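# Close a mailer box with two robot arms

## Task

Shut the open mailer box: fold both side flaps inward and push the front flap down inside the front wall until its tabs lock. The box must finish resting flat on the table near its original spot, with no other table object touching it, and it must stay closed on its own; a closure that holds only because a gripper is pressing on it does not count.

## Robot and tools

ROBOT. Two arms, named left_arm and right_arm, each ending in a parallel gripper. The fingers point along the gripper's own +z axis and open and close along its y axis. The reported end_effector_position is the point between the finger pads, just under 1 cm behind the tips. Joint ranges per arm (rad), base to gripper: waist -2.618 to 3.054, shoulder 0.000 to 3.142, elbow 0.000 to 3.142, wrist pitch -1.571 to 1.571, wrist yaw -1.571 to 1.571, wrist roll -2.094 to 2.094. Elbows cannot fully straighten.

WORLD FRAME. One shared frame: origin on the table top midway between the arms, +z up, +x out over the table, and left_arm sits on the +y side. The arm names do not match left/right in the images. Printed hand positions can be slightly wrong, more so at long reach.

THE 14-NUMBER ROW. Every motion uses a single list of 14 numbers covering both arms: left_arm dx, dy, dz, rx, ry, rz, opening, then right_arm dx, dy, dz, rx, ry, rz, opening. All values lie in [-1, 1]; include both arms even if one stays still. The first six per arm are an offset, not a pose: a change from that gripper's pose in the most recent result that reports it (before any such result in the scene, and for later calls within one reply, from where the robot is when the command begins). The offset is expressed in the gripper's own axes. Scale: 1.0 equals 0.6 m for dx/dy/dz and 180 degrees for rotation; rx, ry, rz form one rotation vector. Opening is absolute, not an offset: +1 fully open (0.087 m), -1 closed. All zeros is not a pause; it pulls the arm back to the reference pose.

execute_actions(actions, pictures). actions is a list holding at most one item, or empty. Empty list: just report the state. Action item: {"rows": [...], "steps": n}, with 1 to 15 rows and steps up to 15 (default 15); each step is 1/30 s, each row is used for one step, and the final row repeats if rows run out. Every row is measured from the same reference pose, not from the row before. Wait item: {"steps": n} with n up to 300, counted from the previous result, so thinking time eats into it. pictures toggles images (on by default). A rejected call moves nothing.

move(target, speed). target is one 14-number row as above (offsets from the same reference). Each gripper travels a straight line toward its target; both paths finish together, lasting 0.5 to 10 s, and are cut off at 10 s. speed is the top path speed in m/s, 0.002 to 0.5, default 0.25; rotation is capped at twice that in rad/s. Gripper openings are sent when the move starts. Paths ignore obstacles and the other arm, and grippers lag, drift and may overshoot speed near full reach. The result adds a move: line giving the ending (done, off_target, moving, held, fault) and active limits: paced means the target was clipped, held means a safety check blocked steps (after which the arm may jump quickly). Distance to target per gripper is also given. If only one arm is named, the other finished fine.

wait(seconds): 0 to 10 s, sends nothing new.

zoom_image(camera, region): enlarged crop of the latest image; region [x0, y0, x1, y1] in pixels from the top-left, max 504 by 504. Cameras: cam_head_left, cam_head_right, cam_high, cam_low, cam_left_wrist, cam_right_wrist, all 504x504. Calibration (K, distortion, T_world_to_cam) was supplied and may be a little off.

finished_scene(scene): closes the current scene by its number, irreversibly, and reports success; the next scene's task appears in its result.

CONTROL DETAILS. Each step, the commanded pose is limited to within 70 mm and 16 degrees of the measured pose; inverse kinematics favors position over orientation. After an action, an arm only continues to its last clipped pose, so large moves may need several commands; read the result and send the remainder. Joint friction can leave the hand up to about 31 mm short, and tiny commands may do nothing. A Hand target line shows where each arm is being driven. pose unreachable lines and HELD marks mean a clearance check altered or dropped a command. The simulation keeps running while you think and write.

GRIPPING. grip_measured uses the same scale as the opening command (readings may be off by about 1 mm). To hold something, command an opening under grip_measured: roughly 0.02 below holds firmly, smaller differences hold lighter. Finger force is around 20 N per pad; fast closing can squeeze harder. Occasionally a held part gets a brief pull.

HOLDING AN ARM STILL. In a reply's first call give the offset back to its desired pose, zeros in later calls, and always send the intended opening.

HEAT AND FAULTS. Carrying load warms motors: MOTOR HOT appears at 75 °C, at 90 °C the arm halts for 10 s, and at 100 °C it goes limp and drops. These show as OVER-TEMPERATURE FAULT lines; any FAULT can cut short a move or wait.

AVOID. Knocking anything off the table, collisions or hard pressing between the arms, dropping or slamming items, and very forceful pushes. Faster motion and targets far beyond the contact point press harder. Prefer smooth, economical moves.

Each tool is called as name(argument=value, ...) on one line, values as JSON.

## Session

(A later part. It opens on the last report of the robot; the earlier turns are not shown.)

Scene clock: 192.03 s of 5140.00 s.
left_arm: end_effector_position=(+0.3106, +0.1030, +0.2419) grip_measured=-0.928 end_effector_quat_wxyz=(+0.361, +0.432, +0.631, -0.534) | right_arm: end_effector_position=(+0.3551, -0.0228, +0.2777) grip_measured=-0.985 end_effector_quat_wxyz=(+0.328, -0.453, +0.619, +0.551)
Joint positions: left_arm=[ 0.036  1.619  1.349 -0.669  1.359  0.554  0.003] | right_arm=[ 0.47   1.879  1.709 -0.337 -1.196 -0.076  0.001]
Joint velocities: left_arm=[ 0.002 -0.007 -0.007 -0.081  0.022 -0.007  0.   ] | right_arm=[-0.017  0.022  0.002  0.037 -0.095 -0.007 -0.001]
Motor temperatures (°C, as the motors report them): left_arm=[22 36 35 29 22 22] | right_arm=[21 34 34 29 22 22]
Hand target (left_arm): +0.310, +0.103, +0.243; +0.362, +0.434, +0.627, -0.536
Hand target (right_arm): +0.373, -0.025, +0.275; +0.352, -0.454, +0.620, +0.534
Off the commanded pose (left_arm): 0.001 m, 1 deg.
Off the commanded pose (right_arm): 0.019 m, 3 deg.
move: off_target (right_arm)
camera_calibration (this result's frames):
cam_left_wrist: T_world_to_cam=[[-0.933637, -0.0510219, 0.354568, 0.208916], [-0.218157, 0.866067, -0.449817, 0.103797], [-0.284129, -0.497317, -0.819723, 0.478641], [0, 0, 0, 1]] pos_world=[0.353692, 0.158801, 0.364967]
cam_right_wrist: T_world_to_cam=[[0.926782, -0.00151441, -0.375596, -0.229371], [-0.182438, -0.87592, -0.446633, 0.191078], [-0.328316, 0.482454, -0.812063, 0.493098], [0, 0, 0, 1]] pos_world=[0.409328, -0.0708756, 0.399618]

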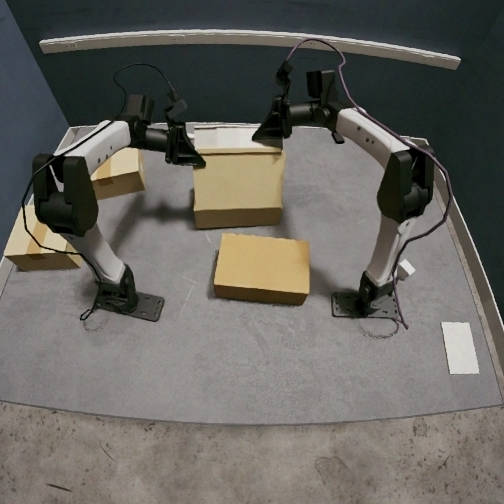

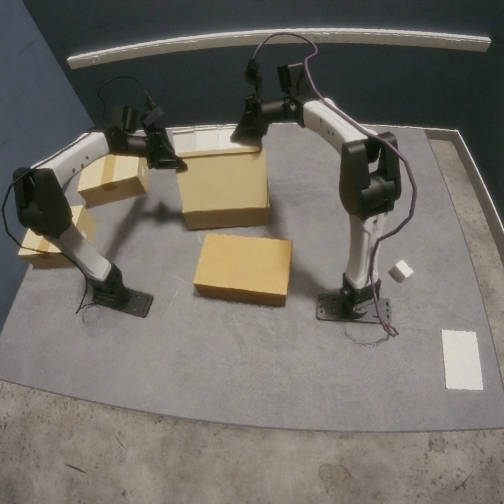

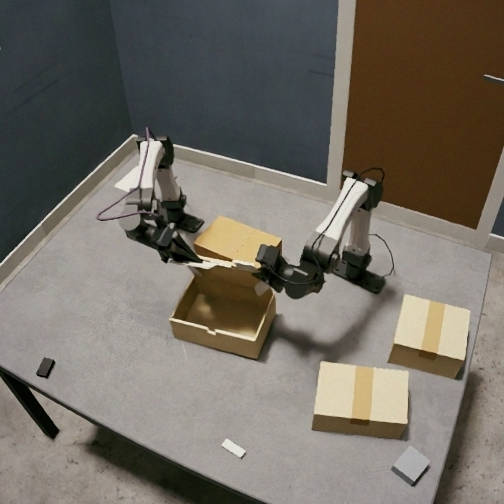

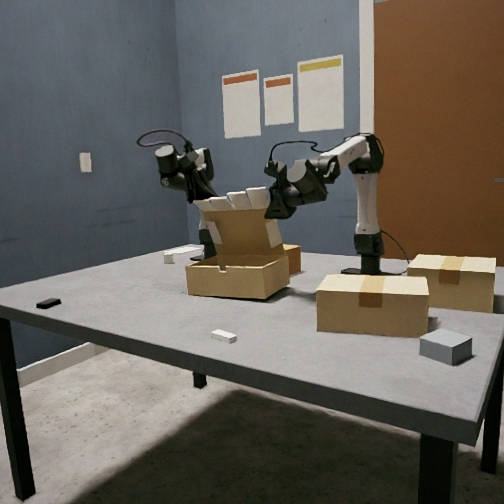

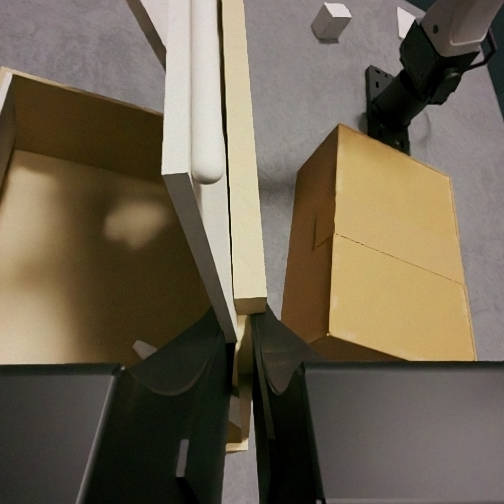

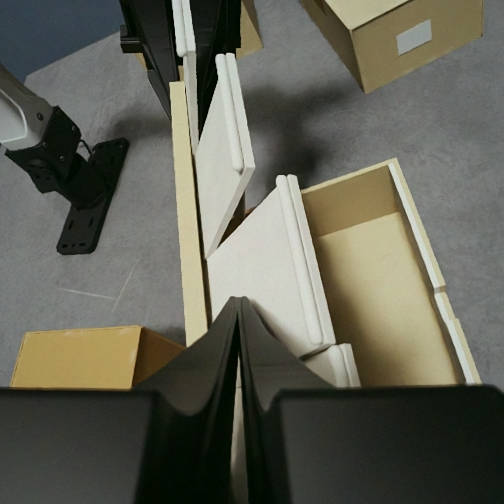

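move(target=[0,0,0,0,0,0,0, 0.03,0.05,0,0,0,0,-1], speed=0.07)

move(target=[0,0,-0.12,0,0,0,0, 0,0,0,0,0,0,-1], speed=0.1)

move(target=[0.11,0,0,0,0,0,0, 0,0,0,0,0,0,-1], speed=0.1)

Scene clock: 196.87 s of 5140.00 s.
left_arm: end_effector_position=(+0.3106, +0.1030, +0.2419) grip_measured=+0.000 end_effector_quat_wxyz=(+0.361, +0.432, +0.631, -0.534) | right_arm: end_effector_position=(+0.3243, -0.0277, +0.2685) grip_measured=-0.985 end_effector_quat_wxyz=(+0.321, -0.452, +0.623, +0.552)
Joint positions: left_arm=[ 0.036  1.619  1.349 -0.669  1.359  0.554  0.044] | right_arm=[ 0.492  1.767  1.535 -0.277 -1.18  -0.059  0.001]
Joint velocities: left_arm=[-0.002 -0.002  0.002 -0.037  0.022 -0.037 -0.   ] | right_arm=[-0.007 -0.022 -0.022  0.022  0.081  0.007 -0.   ]
Motor temperatures (°C, as the motors report them): left_arm=[22 36 35 29 22 22] | right_arm=[21 34 34 30 22 22]
Hand target (left_arm): +0.311, +0.103, +0.242; +0.361, +0.432, +0.631, -0.534
Hand target (right_arm): +0.321, -0.027, +0.273; +0.328, -0.454, +0.620, +0.550
Off the commanded pose (left_arm): 0.000 m, 0 deg.
Off the commanded pose (right_arm): 0.006 m, 1 deg.
After step 90, 1.00 s passed at rest.
move: done
camera_calibration (this result's frames):
cam_left_wrist: T_world_to_cam=[[-0.933637, -0.0510219, 0.354568, 0.208916], [-0.218157, 0.866067, -0.449817, 0.103797], [-0.284129, -0.497317, -0.819723, 0.478641], [0, 0, 0, 1]] pos_world=[0.353692, 0.158801, 0.364967]
cam_right_wrist: T_world_to_cam=[[0.921247, -0.0014961, -0.388976, -0.198879], [-0.18546, -0.880702, -0.435854, 0.175058], [-0.34192, 0.473669, -0.811621, 0.481951], [0, 0, 0, 1]] pos_world=[0.380471, -0.0744086, 0.390102]

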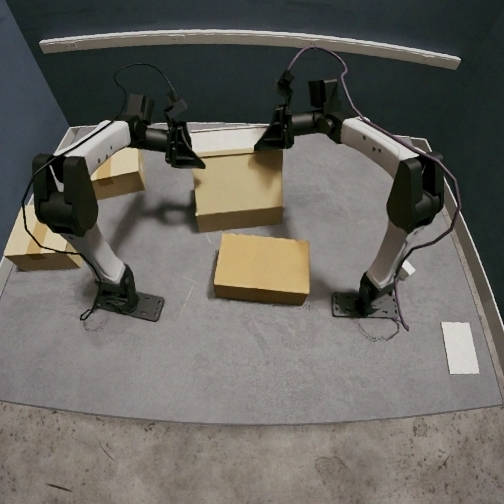

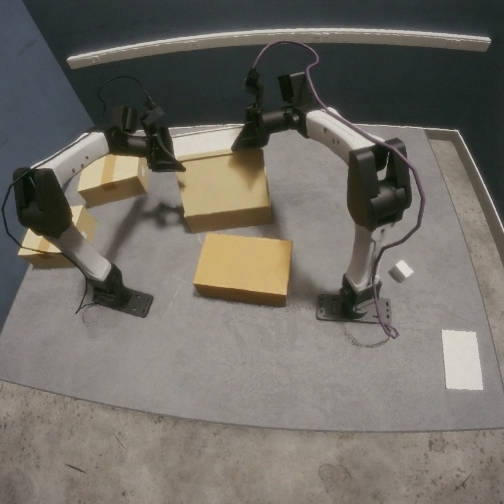

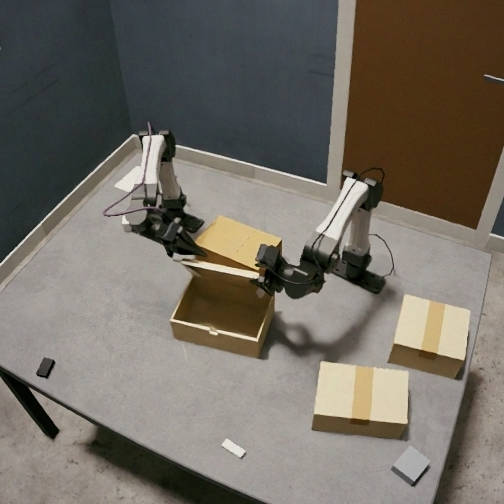

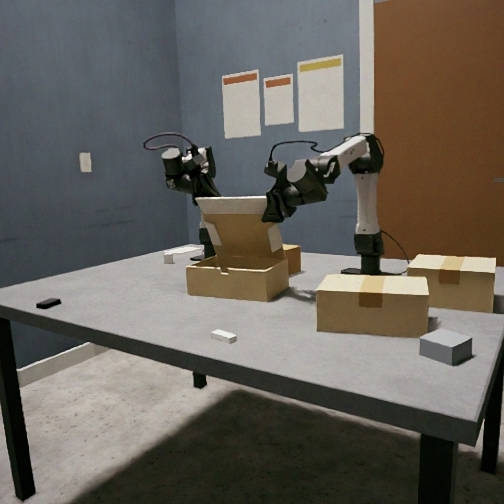

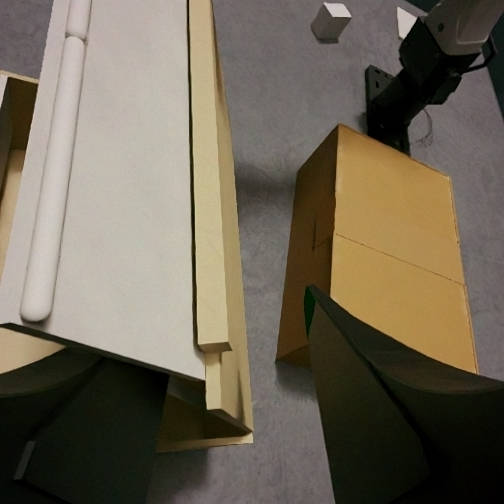

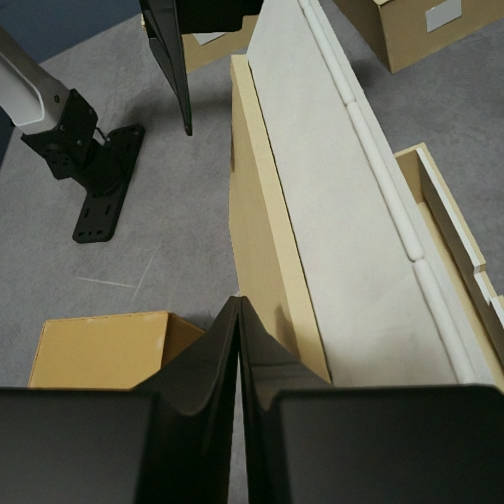

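Scene clock: 198.47 s of 5140.00 s.
left_arm: end_effector_position=(+0.3109, +0.1726, +0.2562) grip_measured=+0.000 end_effector_quat_wxyz=(+0.385, +0.419, +0.641, -0.514) | right_arm: end_effector_position=(+0.3243, -0.0277, +0.2685) grip_measured=-0.985 end_effector_quat_wxyz=(+0.321, -0.452, +0.623, +0.552)
Joint positions: left_arm=[ 0.253  1.769  1.635 -1.551  1.394  1.339  0.044] | right_arm=[ 0.492  1.767  1.535 -0.277 -1.18  -0.059  0.001]
Joint velocities: left_arm=[-0.002  0.007 -0.002 -0.081  0.022  0.037  0.001] | right_arm=[-0.012  0.007 -0.012 -0.066  0.022  0.022  0.   ]
Motor temperatures (°C, as the motors report them): left_arm=[22 36 35 28 22 22] | right_arm=[21 34 34 30 22 22]
Hand target (left_arm): +0.312, +0.173, +0.253; +0.377, +0.419, +0.646, -0.515
Hand target (right_arm): +0.324, -0.028, +0.269; +0.321, -0.452, +0.623, +0.552
Off the commanded pose (left_arm): 0.002 m, 4 deg.
Off the commanded pose (right_arm): 0.000 m, 0 deg.
joint sent to its limit (left arm) — the command would take joint 4 (wrist pitch) past its lower limit, so that joint was sent only as far as its limit.
move: off_target (left_arm)
camera_calibration (this result's frames):
cam_left_wrist: T_world_to_cam=[[-0.937023, -0.114618, 0.329926, 0.226103], [-0.263069, 0.852971, -0.450817, 0.0665075], [-0.229746, -0.509219, -0.829405, 0.512697], [0, 0, 0, 1]] pos_world=[0.34715, 0.230261, 0.380619]
cam_right_wrist: T_world_to_cam=[[0.921247, -0.0014961, -0.388976, -0.198879], [-0.18546, -0.880702, -0.435854, 0.175058], [-0.34192, 0.473669, -0.811621, 0.481951], [0, 0, 0, 1]] pos_world=[0.380471, -0.0744086, 0.390102]

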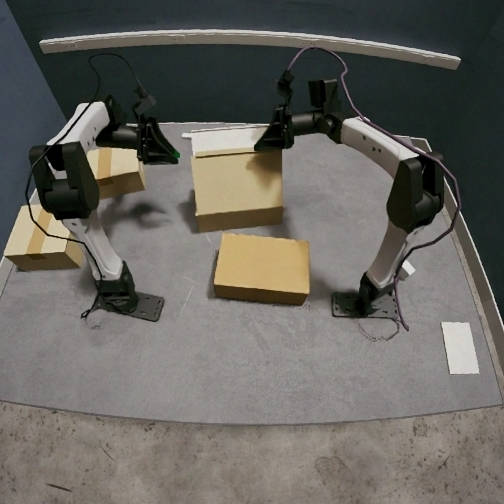

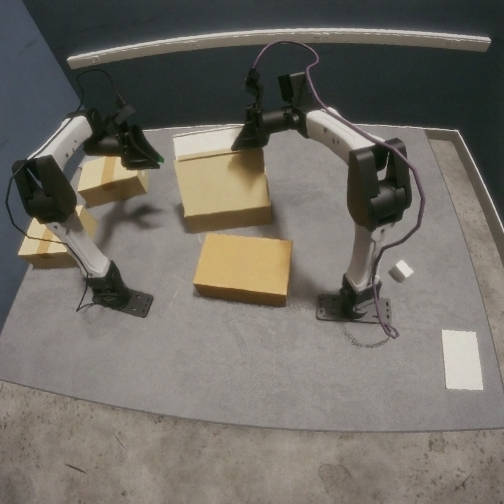

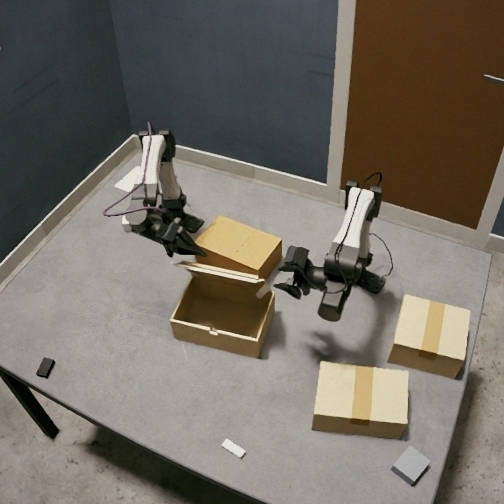

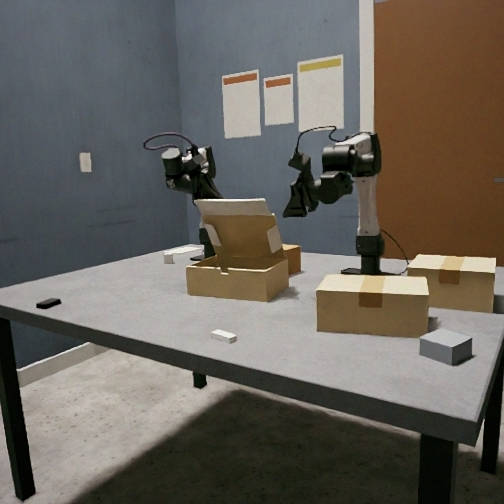

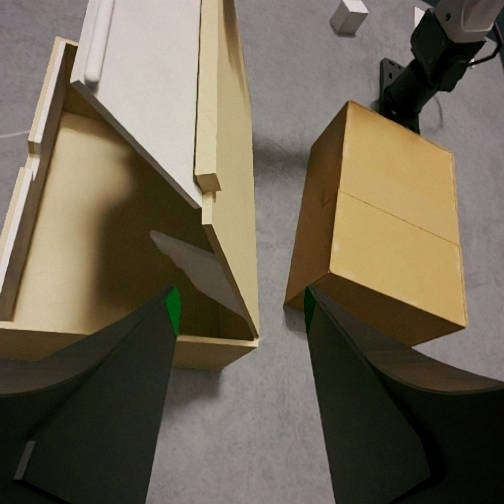

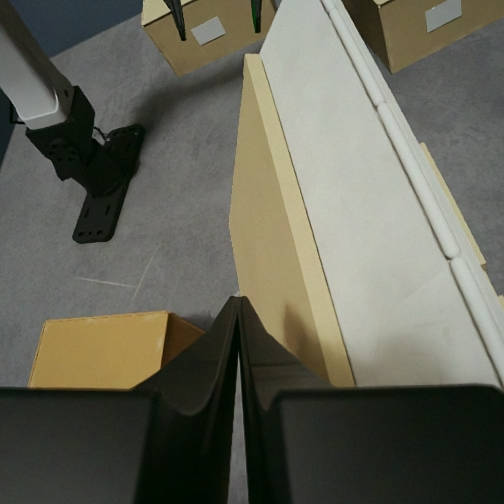

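Scene clock: 199.63 s of 5140.00 s.
left_arm: end_effector_position=(+0.2879, +0.1797, +0.2005) grip_measured=+0.000 end_effector_quat_wxyz=(+0.383, +0.418, +0.640, -0.518) | right_arm: end_effector_position=(+0.3243, -0.0277, +0.2685) grip_measured=-0.985 end_effector_quat_wxyz=(+0.321, -0.452, +0.623, +0.552)
Joint positions: left_arm=[ 0.284  1.75   1.373 -1.516  1.391  1.542  0.044] | right_arm=[ 0.492  1.767  1.535 -0.277 -1.18  -0.059  0.001]
Joint velocities: left_arm=[-0.017 -0.012 -0.017 -0.022 -0.007  0.066 -0.   ] | right_arm=[ 0.017  0.007  0.007 -0.066 -0.007 -0.037 -0.   ]
Motor temperatures (°C, as the motors report them): left_arm=[22 36 35 28 22 22] | right_arm=[21 34 34 30 22 22]
Hand target (left_arm): +0.287, +0.183, +0.195; +0.385, +0.419, +0.642, -0.513
Hand target (right_arm): +0.324, -0.028, +0.269; +0.321, -0.452, +0.623, +0.552
Off the commanded pose (left_arm): 0.006 m, 1 deg.
Off the commanded pose (right_arm): 0.000 m, 0 deg.
move: done
camera_calibration (this result's frames):
cam_left_wrist: T_world_to_cam=[[-0.935326, -0.108851, 0.336626, 0.220791], [-0.262434, 0.851575, -0.453816, 0.0299888], [-0.237264, -0.512808, -0.825066, 0.466841], [0, 0, 0, 1]] pos_world=[0.325146, 0.237895, 0.32446]
cam_right_wrist: T_world_to_cam=[[0.921247, -0.0014961, -0.388976, -0.198879], [-0.18546, -0.880702, -0.435854, 0.175058], [-0.34192, 0.473669, -0.811621, 0.481951], [0, 0, 0, 1]] pos_world=[0.380471, -0.0744086, 0.390102]

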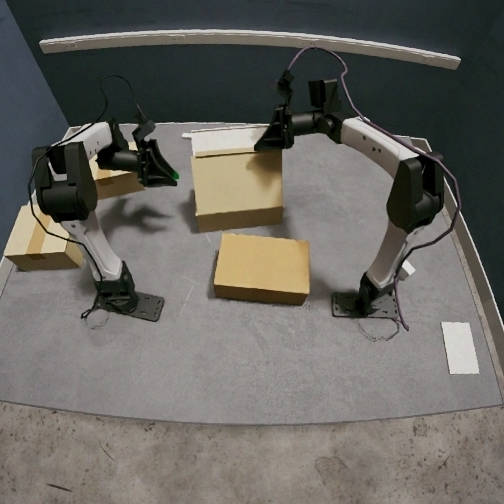

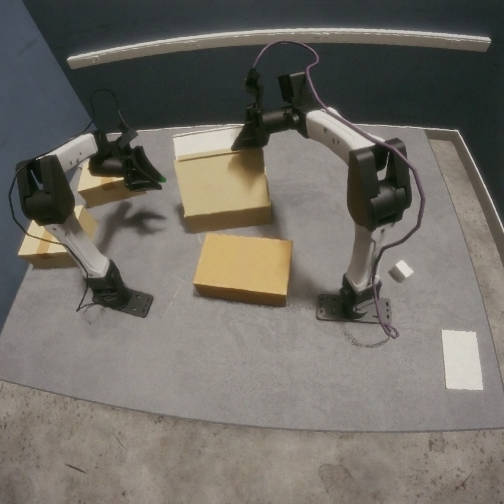

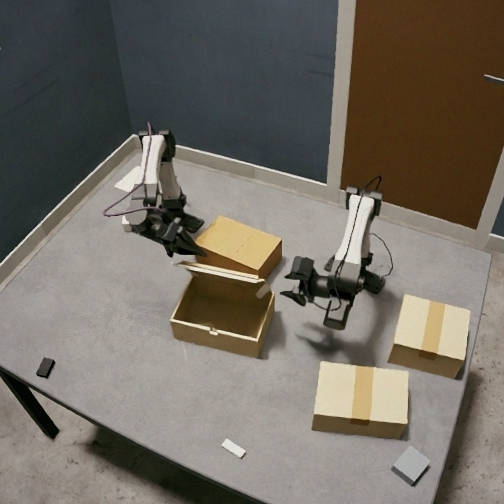

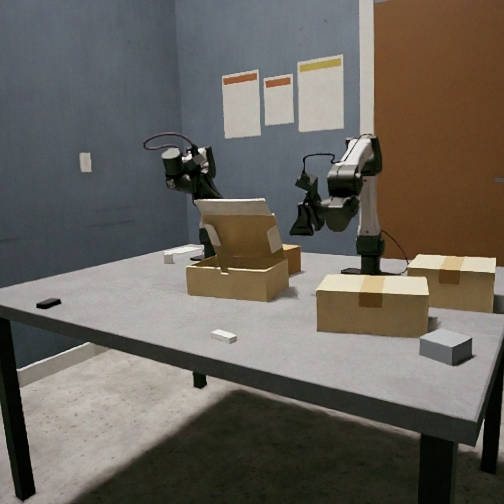

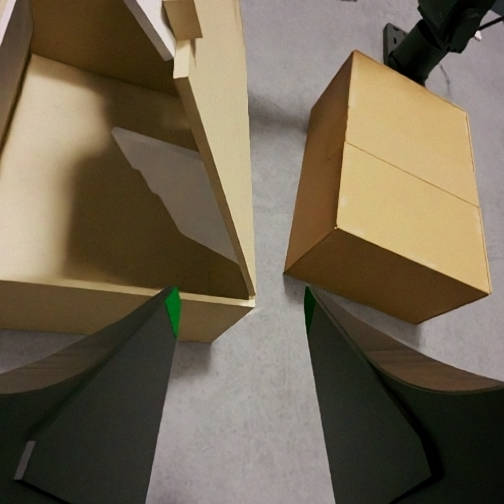

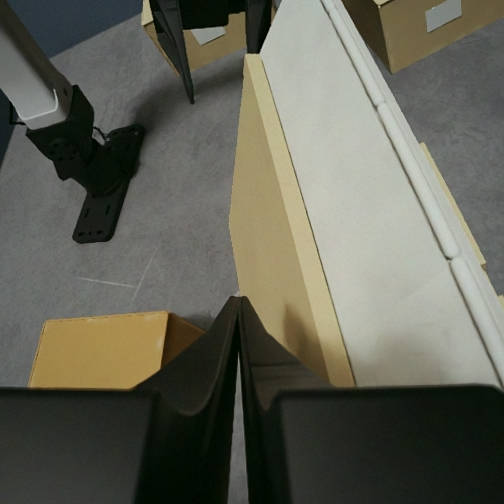

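move(target=[0,0.02,0.14,0,0,0,0, 0,0,0,0,0,0,-1], speed=0.07)

move(target=[0,0,0,0,0,0,-1, 0,0,0,0,0,0,-1])

Scene clock: 203.33 s of 5140.00 s.
left_arm: end_effector_position=(+0.3057, +0.0995, +0.1880) grip_measured=+0.000 end_effector_quat_wxyz=(+0.384, +0.423, +0.633, -0.522) | right_arm: end_effector_position=(+0.3243, -0.0277, +0.2685) grip_measured=-0.985 end_effector_quat_wxyz=(+0.321, -0.452, +0.623, +0.552)
Joint positions: left_arm=[ 0.022  1.561  1.02  -0.167  1.322  0.345  0.044] | right_arm=[ 0.492  1.767  1.535 -0.277 -1.18  -0.059  0.001]
Joint velocities: left_arm=[-0.002 -0.012  0.002  0.022 -0.037  0.007 -0.002] | right_arm=[-0.002 -0.022  0.007 -0.051  0.007 -0.081  0.001]
Motor temperatures (°C, as the motors report them): left_arm=[22 36 35 28 22 22] | right_arm=[21 34 34 30 22 22]
Hand target (left_arm): +0.302, +0.098, +0.183; +0.380, +0.421, +0.637, -0.522
Hand target (right_arm): +0.324, -0.028, +0.269; +0.321, -0.452, +0.623, +0.552
Off the commanded pose (left_arm): 0.006 m, 1 deg.
Off the commanded pose (right_arm): 0.000 m, 0 deg.
move: done
camera_calibration (this result's frames):
cam_left_wrist: T_world_to_cam=[[-0.939665, -0.0918415, 0.329536, 0.233926], [-0.245796, 0.851247, -0.463641, 0.0941334], [-0.237935, -0.516666, -0.822462, 0.419692], [0, 0, 0, 1]] pos_world=[0.342809, 0.158194, 0.311738]
cam_right_wrist: T_world_to_cam=[[0.921247, -0.0014961, -0.388976, -0.198879], [-0.18546, -0.880702, -0.435854, 0.175058], [-0.34192, 0.473669, -0.811621, 0.481951], [0, 0, 0, 1]] pos_world=[0.380471, -0.0744086, 0.390102]

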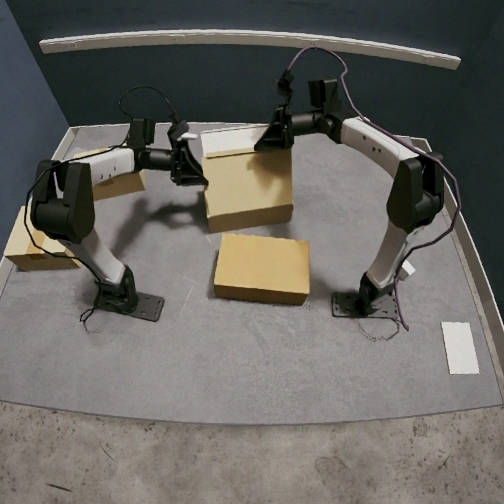

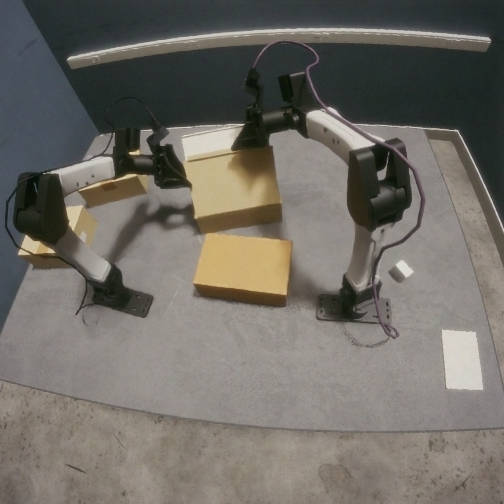

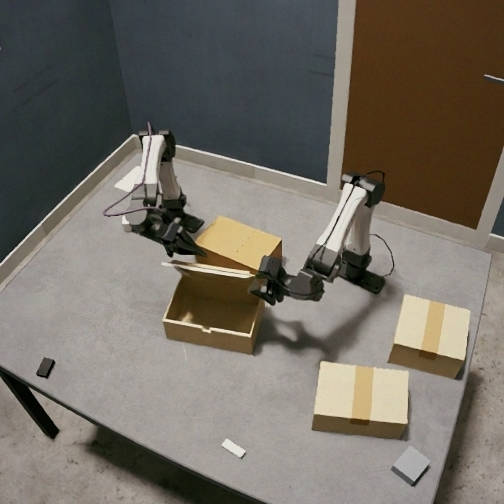

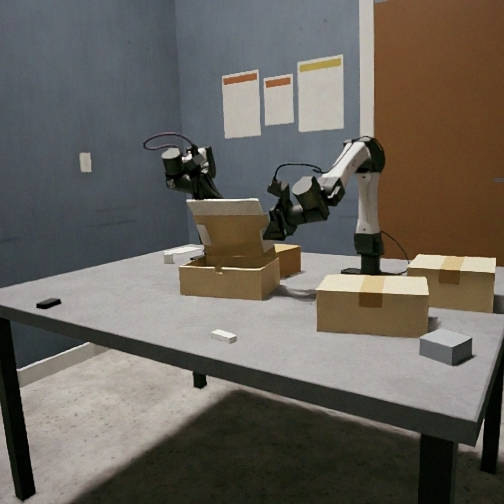

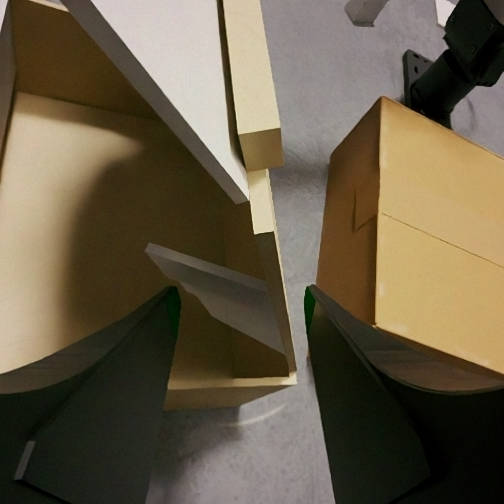

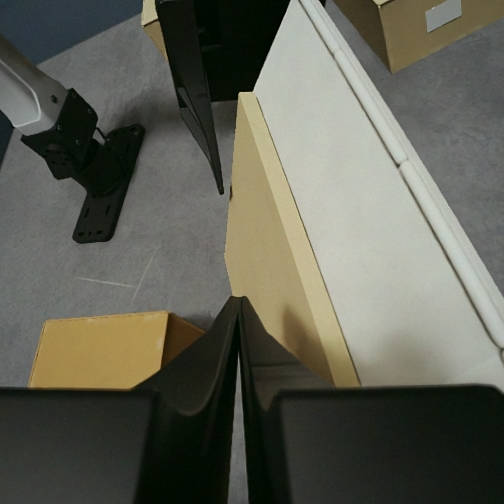

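Scene clock: 203.83 s of 5140.00 s.
left_arm: end_effector_position=(+0.2997, +0.0982, +0.1936) grip_measured=-0.922 end_effector_quat_wxyz=(+0.376, +0.421, +0.626, -0.539) | right_arm: end_effector_position=(+0.3243, -0.0277, +0.2685) grip_measured=-0.985 end_effector_quat_wxyz=(+0.321, -0.452, +0.623, +0.552)
Joint positions: left_arm=[ 0.022  1.556  1.02  -0.168  1.358  0.323  0.003] | right_arm=[ 0.492  1.767  1.535 -0.277 -1.18  -0.059  0.001]
Joint velocities: left_arm=[-0.002 -0.007 -0.002  0.037 -0.051  0.066 -0.   ] | right_arm=[ 0.012 -0.002  0.007  0.007  0.051 -0.007 -0.   ]
Motor temperatures (°C, as the motors report them): left_arm=[22 36 35 28 22 22] | right_arm=[21 34 34 30 22 22]
Hand target (left_arm): +0.306, +0.100, +0.188; +0.384, +0.423, +0.633, -0.522
Hand target (right_arm): +0.324, -0.028, +0.269; +0.321, -0.452, +0.623, +0.552
Off the commanded pose (left_arm): 0.008 m, 2 deg.
Off the commanded pose (right_arm): 0.000 m, 0 deg.
move: done
camera_calibration (this result's frames):
cam_left_wrist: T_world_to_cam=[[-0.934464, -0.0606384, 0.350856, 0.217552], [-0.234872, 0.845575, -0.479415, 0.0966185], [-0.267604, -0.530402, -0.804401, 0.428884], [0, 0, 0, 1]] pos_world=[0.340759, 0.158975, 0.314986]
cam_right_wrist: T_world_to_cam=[[0.921247, -0.0014961, -0.388976, -0.198879], [-0.18546, -0.880702, -0.435854, 0.175058], [-0.34192, 0.473669, -0.811621, 0.481951], [0, 0, 0, 1]] pos_world=[0.380471, -0.0744086, 0.390102]

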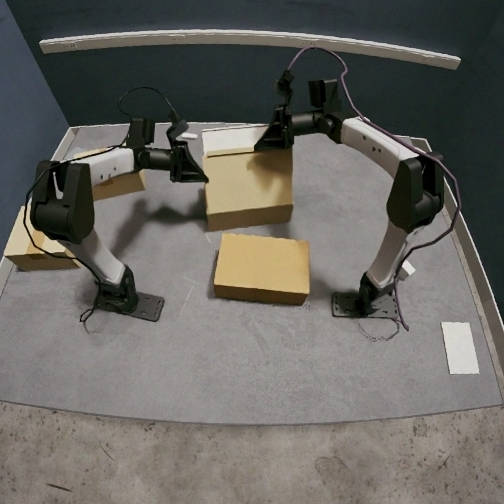

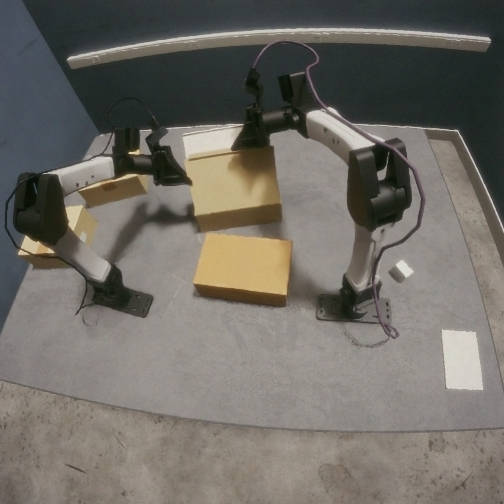

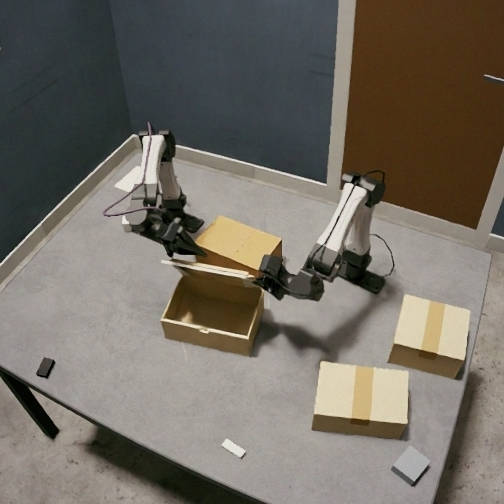

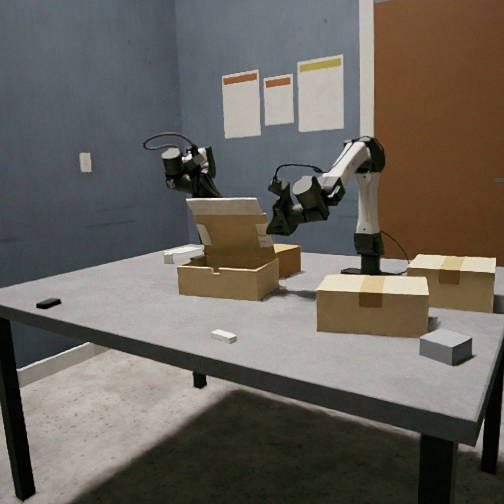

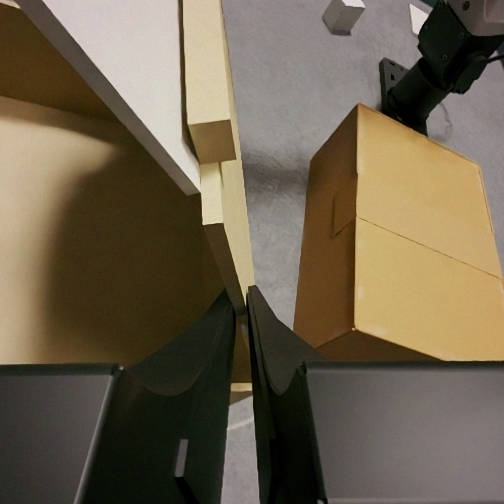

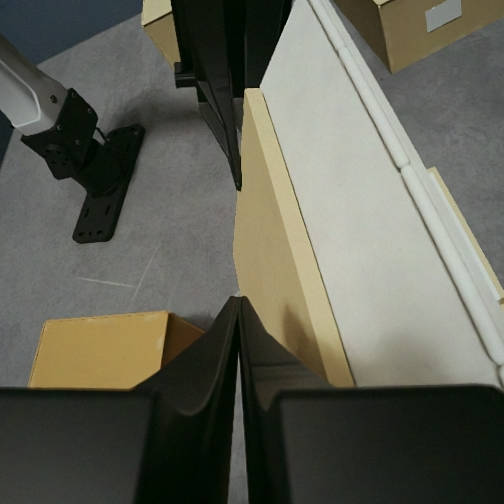

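move(target=[0,0,0,0,0,0,-0.2, 0,0,0,0,0,0,-1])

move(target=[0,0,0.07,0,0,0,-0.2, 0,0,0,0,0,0,-1], speed=0.07)

move(target=[0,0,0,0,0,0,-1, -0.06,0,0.03,0,0,0,-1], speed=0.07)

Scene clock: 206.93 s of 5140.00 s.
left_arm: end_effector_position=(+0.2995, +0.0982, +0.1937) grip_measured=-0.200 end_effector_quat_wxyz=(+0.376, +0.421, +0.626, -0.539) | right_arm: end_effector_position=(+0.3243, -0.0277, +0.2685) grip_measured=-0.985 end_effector_quat_wxyz=(+0.321, -0.452, +0.623, +0.552)
Joint positions: left_arm=[ 0.022  1.556  1.02  -0.168  1.359  0.323  0.035] | right_arm=[ 0.492  1.767  1.535 -0.277 -1.18  -0.059  0.001]
Joint velocities: left_arm=[ 0.002 -0.007 -0.007 -0.007  0.051  0.037 -0.001] | right_arm=[-0.007 -0.007  0.002  0.037  0.037  0.022 -0.   ]
Motor temperatures (°C, as the motors report them): left_arm=[22 36 35 28 22 22] | right_arm=[21 35 34 30 22 22]
Hand target (left_arm): +0.300, +0.098, +0.194; +0.376, +0.421, +0.626, -0.539
Hand target (right_arm): +0.324, -0.028, +0.269; +0.321, -0.452, +0.623, +0.552
Off the commanded pose (left_arm): 0.000 m, 0 deg.
Off the commanded pose (right_arm): 0.000 m, 0 deg.
move: done
camera_calibration (this result's frames):
cam_left_wrist: T_world_to_cam=[[-0.934202, -0.0600161, 0.351659, 0.217099], [-0.234865, 0.845446, -0.479644, 0.0967094], [-0.268523, -0.530678, -0.803913, 0.429119], [0, 0, 0, 1]] pos_world=[0.340756, 0.158991, 0.315016]
cam_right_wrist: T_world_to_cam=[[0.921247, -0.0014961, -0.388976, -0.198879], [-0.18546, -0.880702, -0.435854, 0.175058], [-0.34192, 0.473669, -0.811621, 0.481951], [0, 0, 0, 1]] pos_world=[0.380471, -0.0744086, 0.390102]

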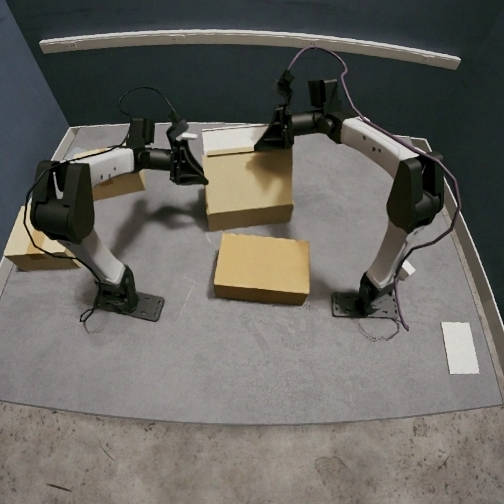

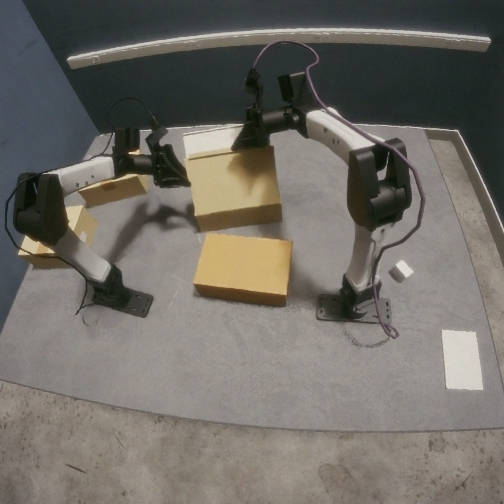

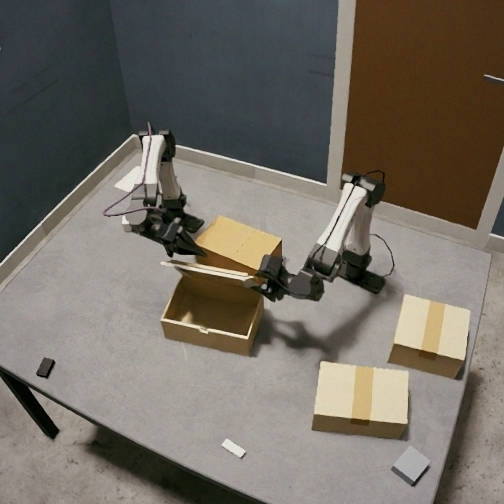

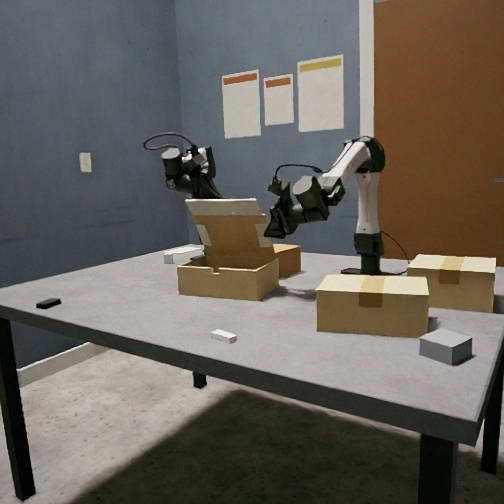

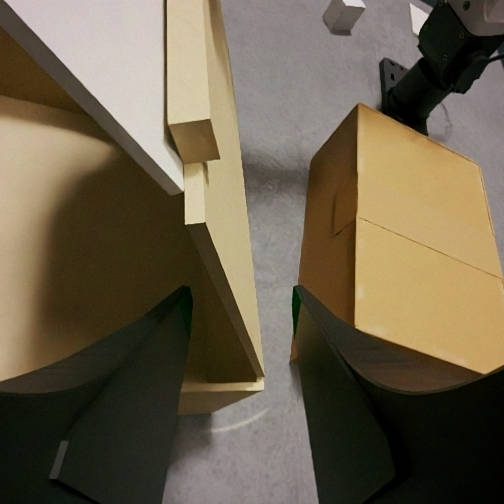

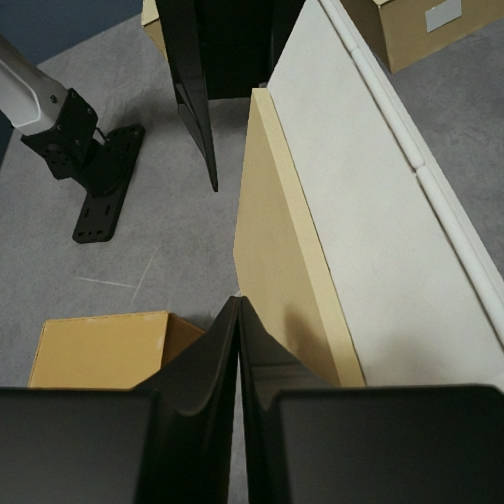

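Scene clock: 208.10 s of 5140.00 s.
left_arm: end_effector_position=(+0.3027, +0.0582, +0.2015) grip_measured=-0.200 end_effector_quat_wxyz=(+0.389, +0.429, +0.615, -0.536) | right_arm: end_effector_position=(+0.3243, -0.0277, +0.2685) grip_measured=-0.985 end_effector_quat_wxyz=(+0.321, -0.452, +0.623, +0.552)
Joint positions: left_arm=[-0.098  1.565  0.981  0.164  1.262  0.069  0.035] | right_arm=[ 0.492  1.767  1.535 -0.277 -1.18  -0.059  0.001]
Joint velocities: left_arm=[-0.017  0.002 -0.022  0.081  0.007 -0.037  0.   ] | right_arm=[-0.012 -0.012  0.012  0.007 -0.066 -0.051 -0.   ]
Motor temperatures (°C, as the motors report them): left_arm=[22 36 35 29 22 22] | right_arm=[21 35 34 30 22 22]
Hand target (left_arm): +0.300, +0.057, +0.188; +0.375, +0.421, +0.625, -0.540
Hand target (right_arm): +0.324, -0.028, +0.269; +0.321, -0.452, +0.623, +0.552
Off the commanded pose (left_arm): 0.014 m, 2 deg.
Off the commanded pose (right_arm): 0.000 m, 0 deg.
move: off_target (left_arm)
camera_calibration (this result's frames):
cam_left_wrist: T_world_to_cam=[[-0.946554, -0.0526986, 0.31821, 0.224968], [-0.214101, 0.840526, -0.497671, 0.132684], [-0.241238, -0.539202, -0.806886, 0.407936], [0, 0, 0, 1]] pos_world=[0.339762, 0.120291, 0.323603]
cam_right_wrist: T_world_to_cam=[[0.921247, -0.0014961, -0.388976, -0.198879], [-0.18546, -0.880702, -0.435854, 0.175058], [-0.34192, 0.473669, -0.811621, 0.481951], [0, 0, 0, 1]] pos_world=[0.380471, -0.0744086, 0.390102]

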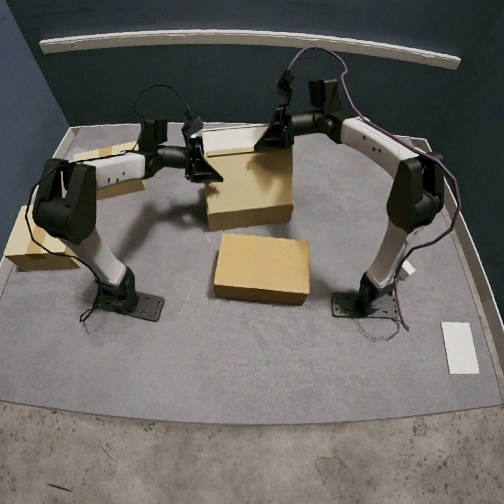

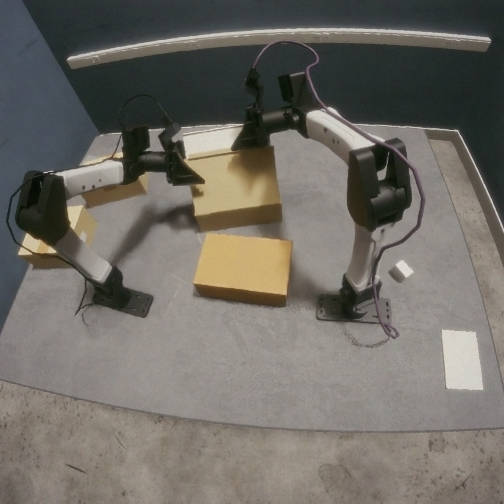

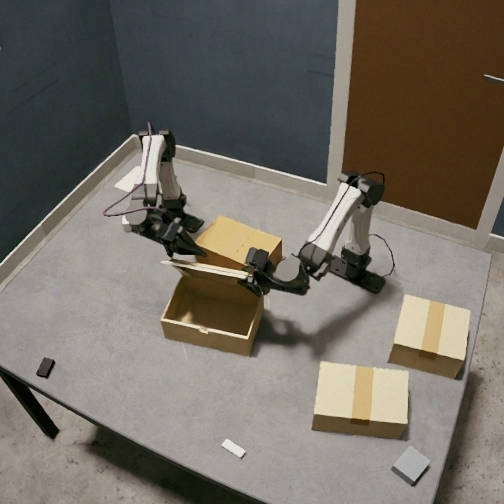

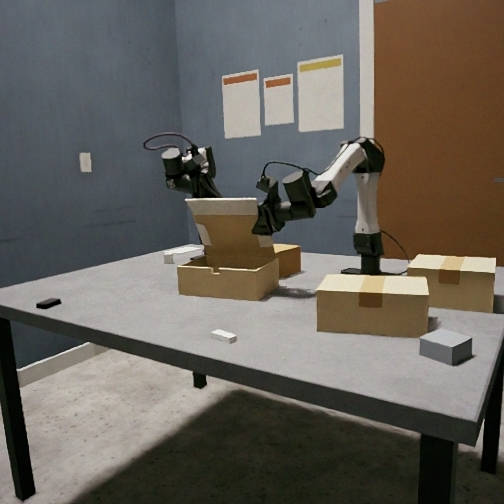

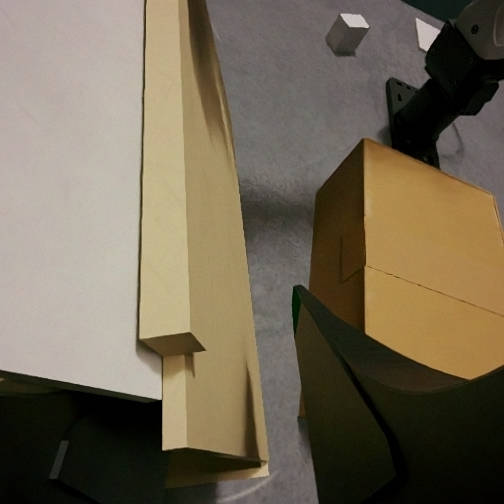

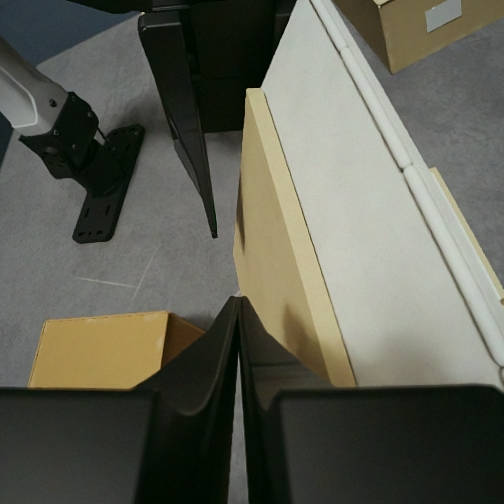

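Scene clock: 209.10 s of 5140.00 s.
left_arm: end_effector_position=(+0.3011, +0.0581, +0.2026) grip_measured=-0.938 end_effector_quat_wxyz=(+0.383, +0.425, +0.617, -0.541) | right_arm: end_effector_position=(+0.3359, -0.0064, +0.2991) grip_measured=-0.985 end_effector_quat_wxyz=(+0.329, -0.456, +0.617, +0.551)
Joint positions: left_arm=[-0.098  1.563  0.981  0.164  1.267  0.051  0.003] | right_arm=[ 0.526  1.838  1.725 -0.334 -1.149 -0.016  0.001]
Joint velocities: left_arm=[-0.007 -0.012  0.002 -0.051 -0.022 -0.095  0.   ] | right_arm=[-0.002 -0.007  0.002 -0.037  0.051 -0.037 -0.   ]
Motor temperatures (°C, as the motors report them): left_arm=[22 36 35 29 22 22] | right_arm=[21 35 34 30 22 22]
Hand target (left_arm): +0.303, +0.058, +0.202; +0.389, +0.429, +0.614, -0.536
Hand target (right_arm): +0.337, -0.003, +0.297; +0.321, -0.452, +0.623, +0.552
Off the commanded pose (left_arm): 0.002 m, 1 deg.
Off the commanded pose (right_arm): 0.004 m, 1 deg.
move: done
camera_calibration (this result's frames):
cam_left_wrist: T_world_to_cam=[[-0.941177, -0.0496438, 0.334248, 0.218022], [-0.220519, 0.839725, -0.49622, 0.134627], [-0.256042, -0.540739, -0.801277, 0.411799], [0, 0, 0, 1]] pos_world=[0.340323, 0.120449, 0.323896]
cam_right_wrist: T_world_to_cam=[[0.928725, 0.00291205, -0.370759, -0.205571], [-0.17652, -0.875896, -0.44905, 0.210306], [-0.326054, 0.482491, -0.812952, 0.495782], [0, 0, 0, 1]] pos_world=[0.389694, -0.0544055, 0.421268]

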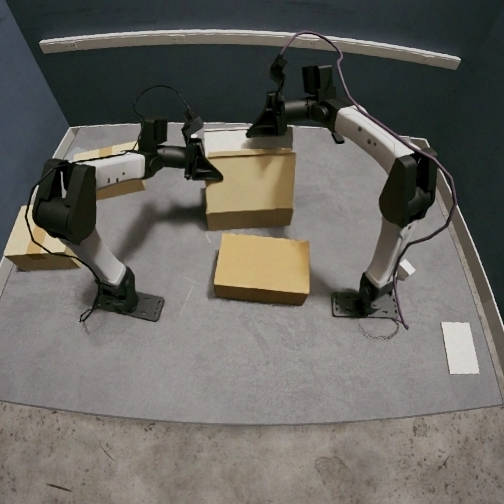

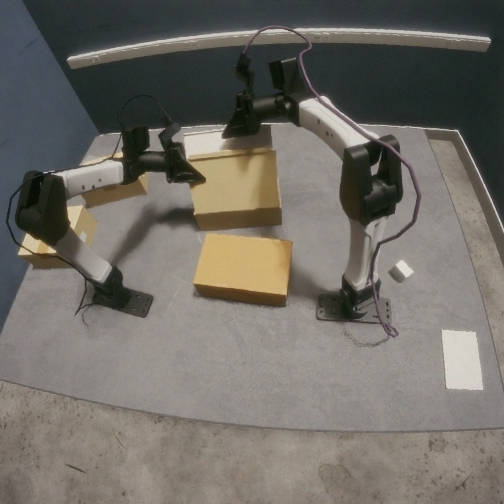

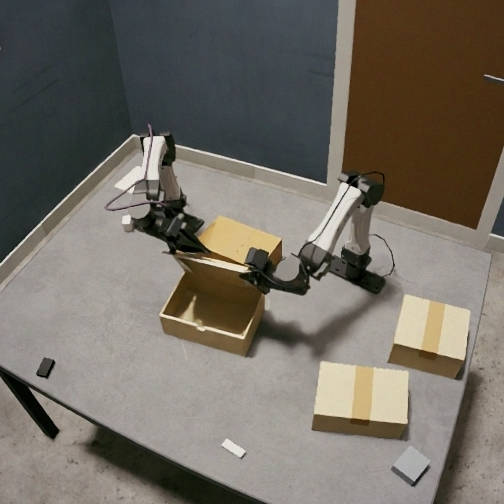

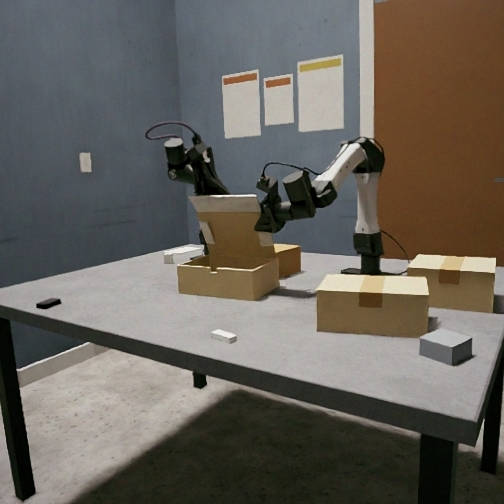

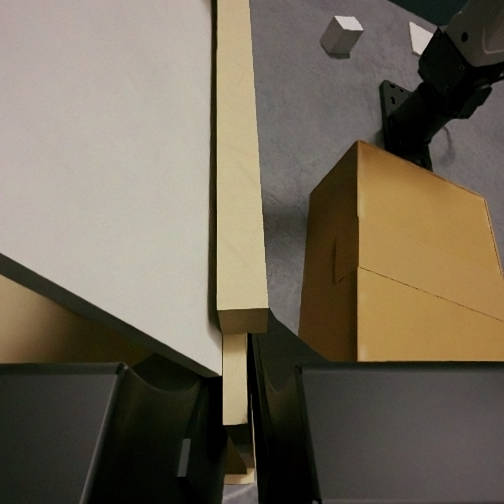

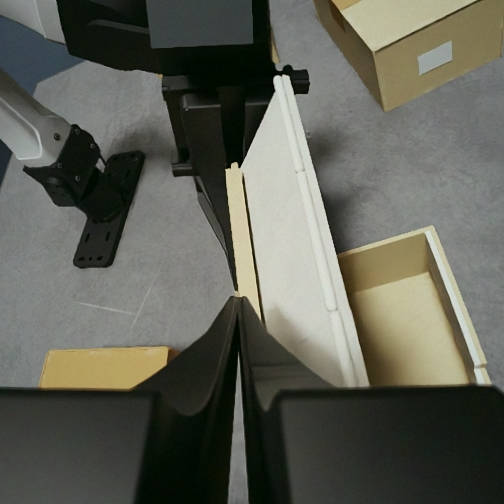

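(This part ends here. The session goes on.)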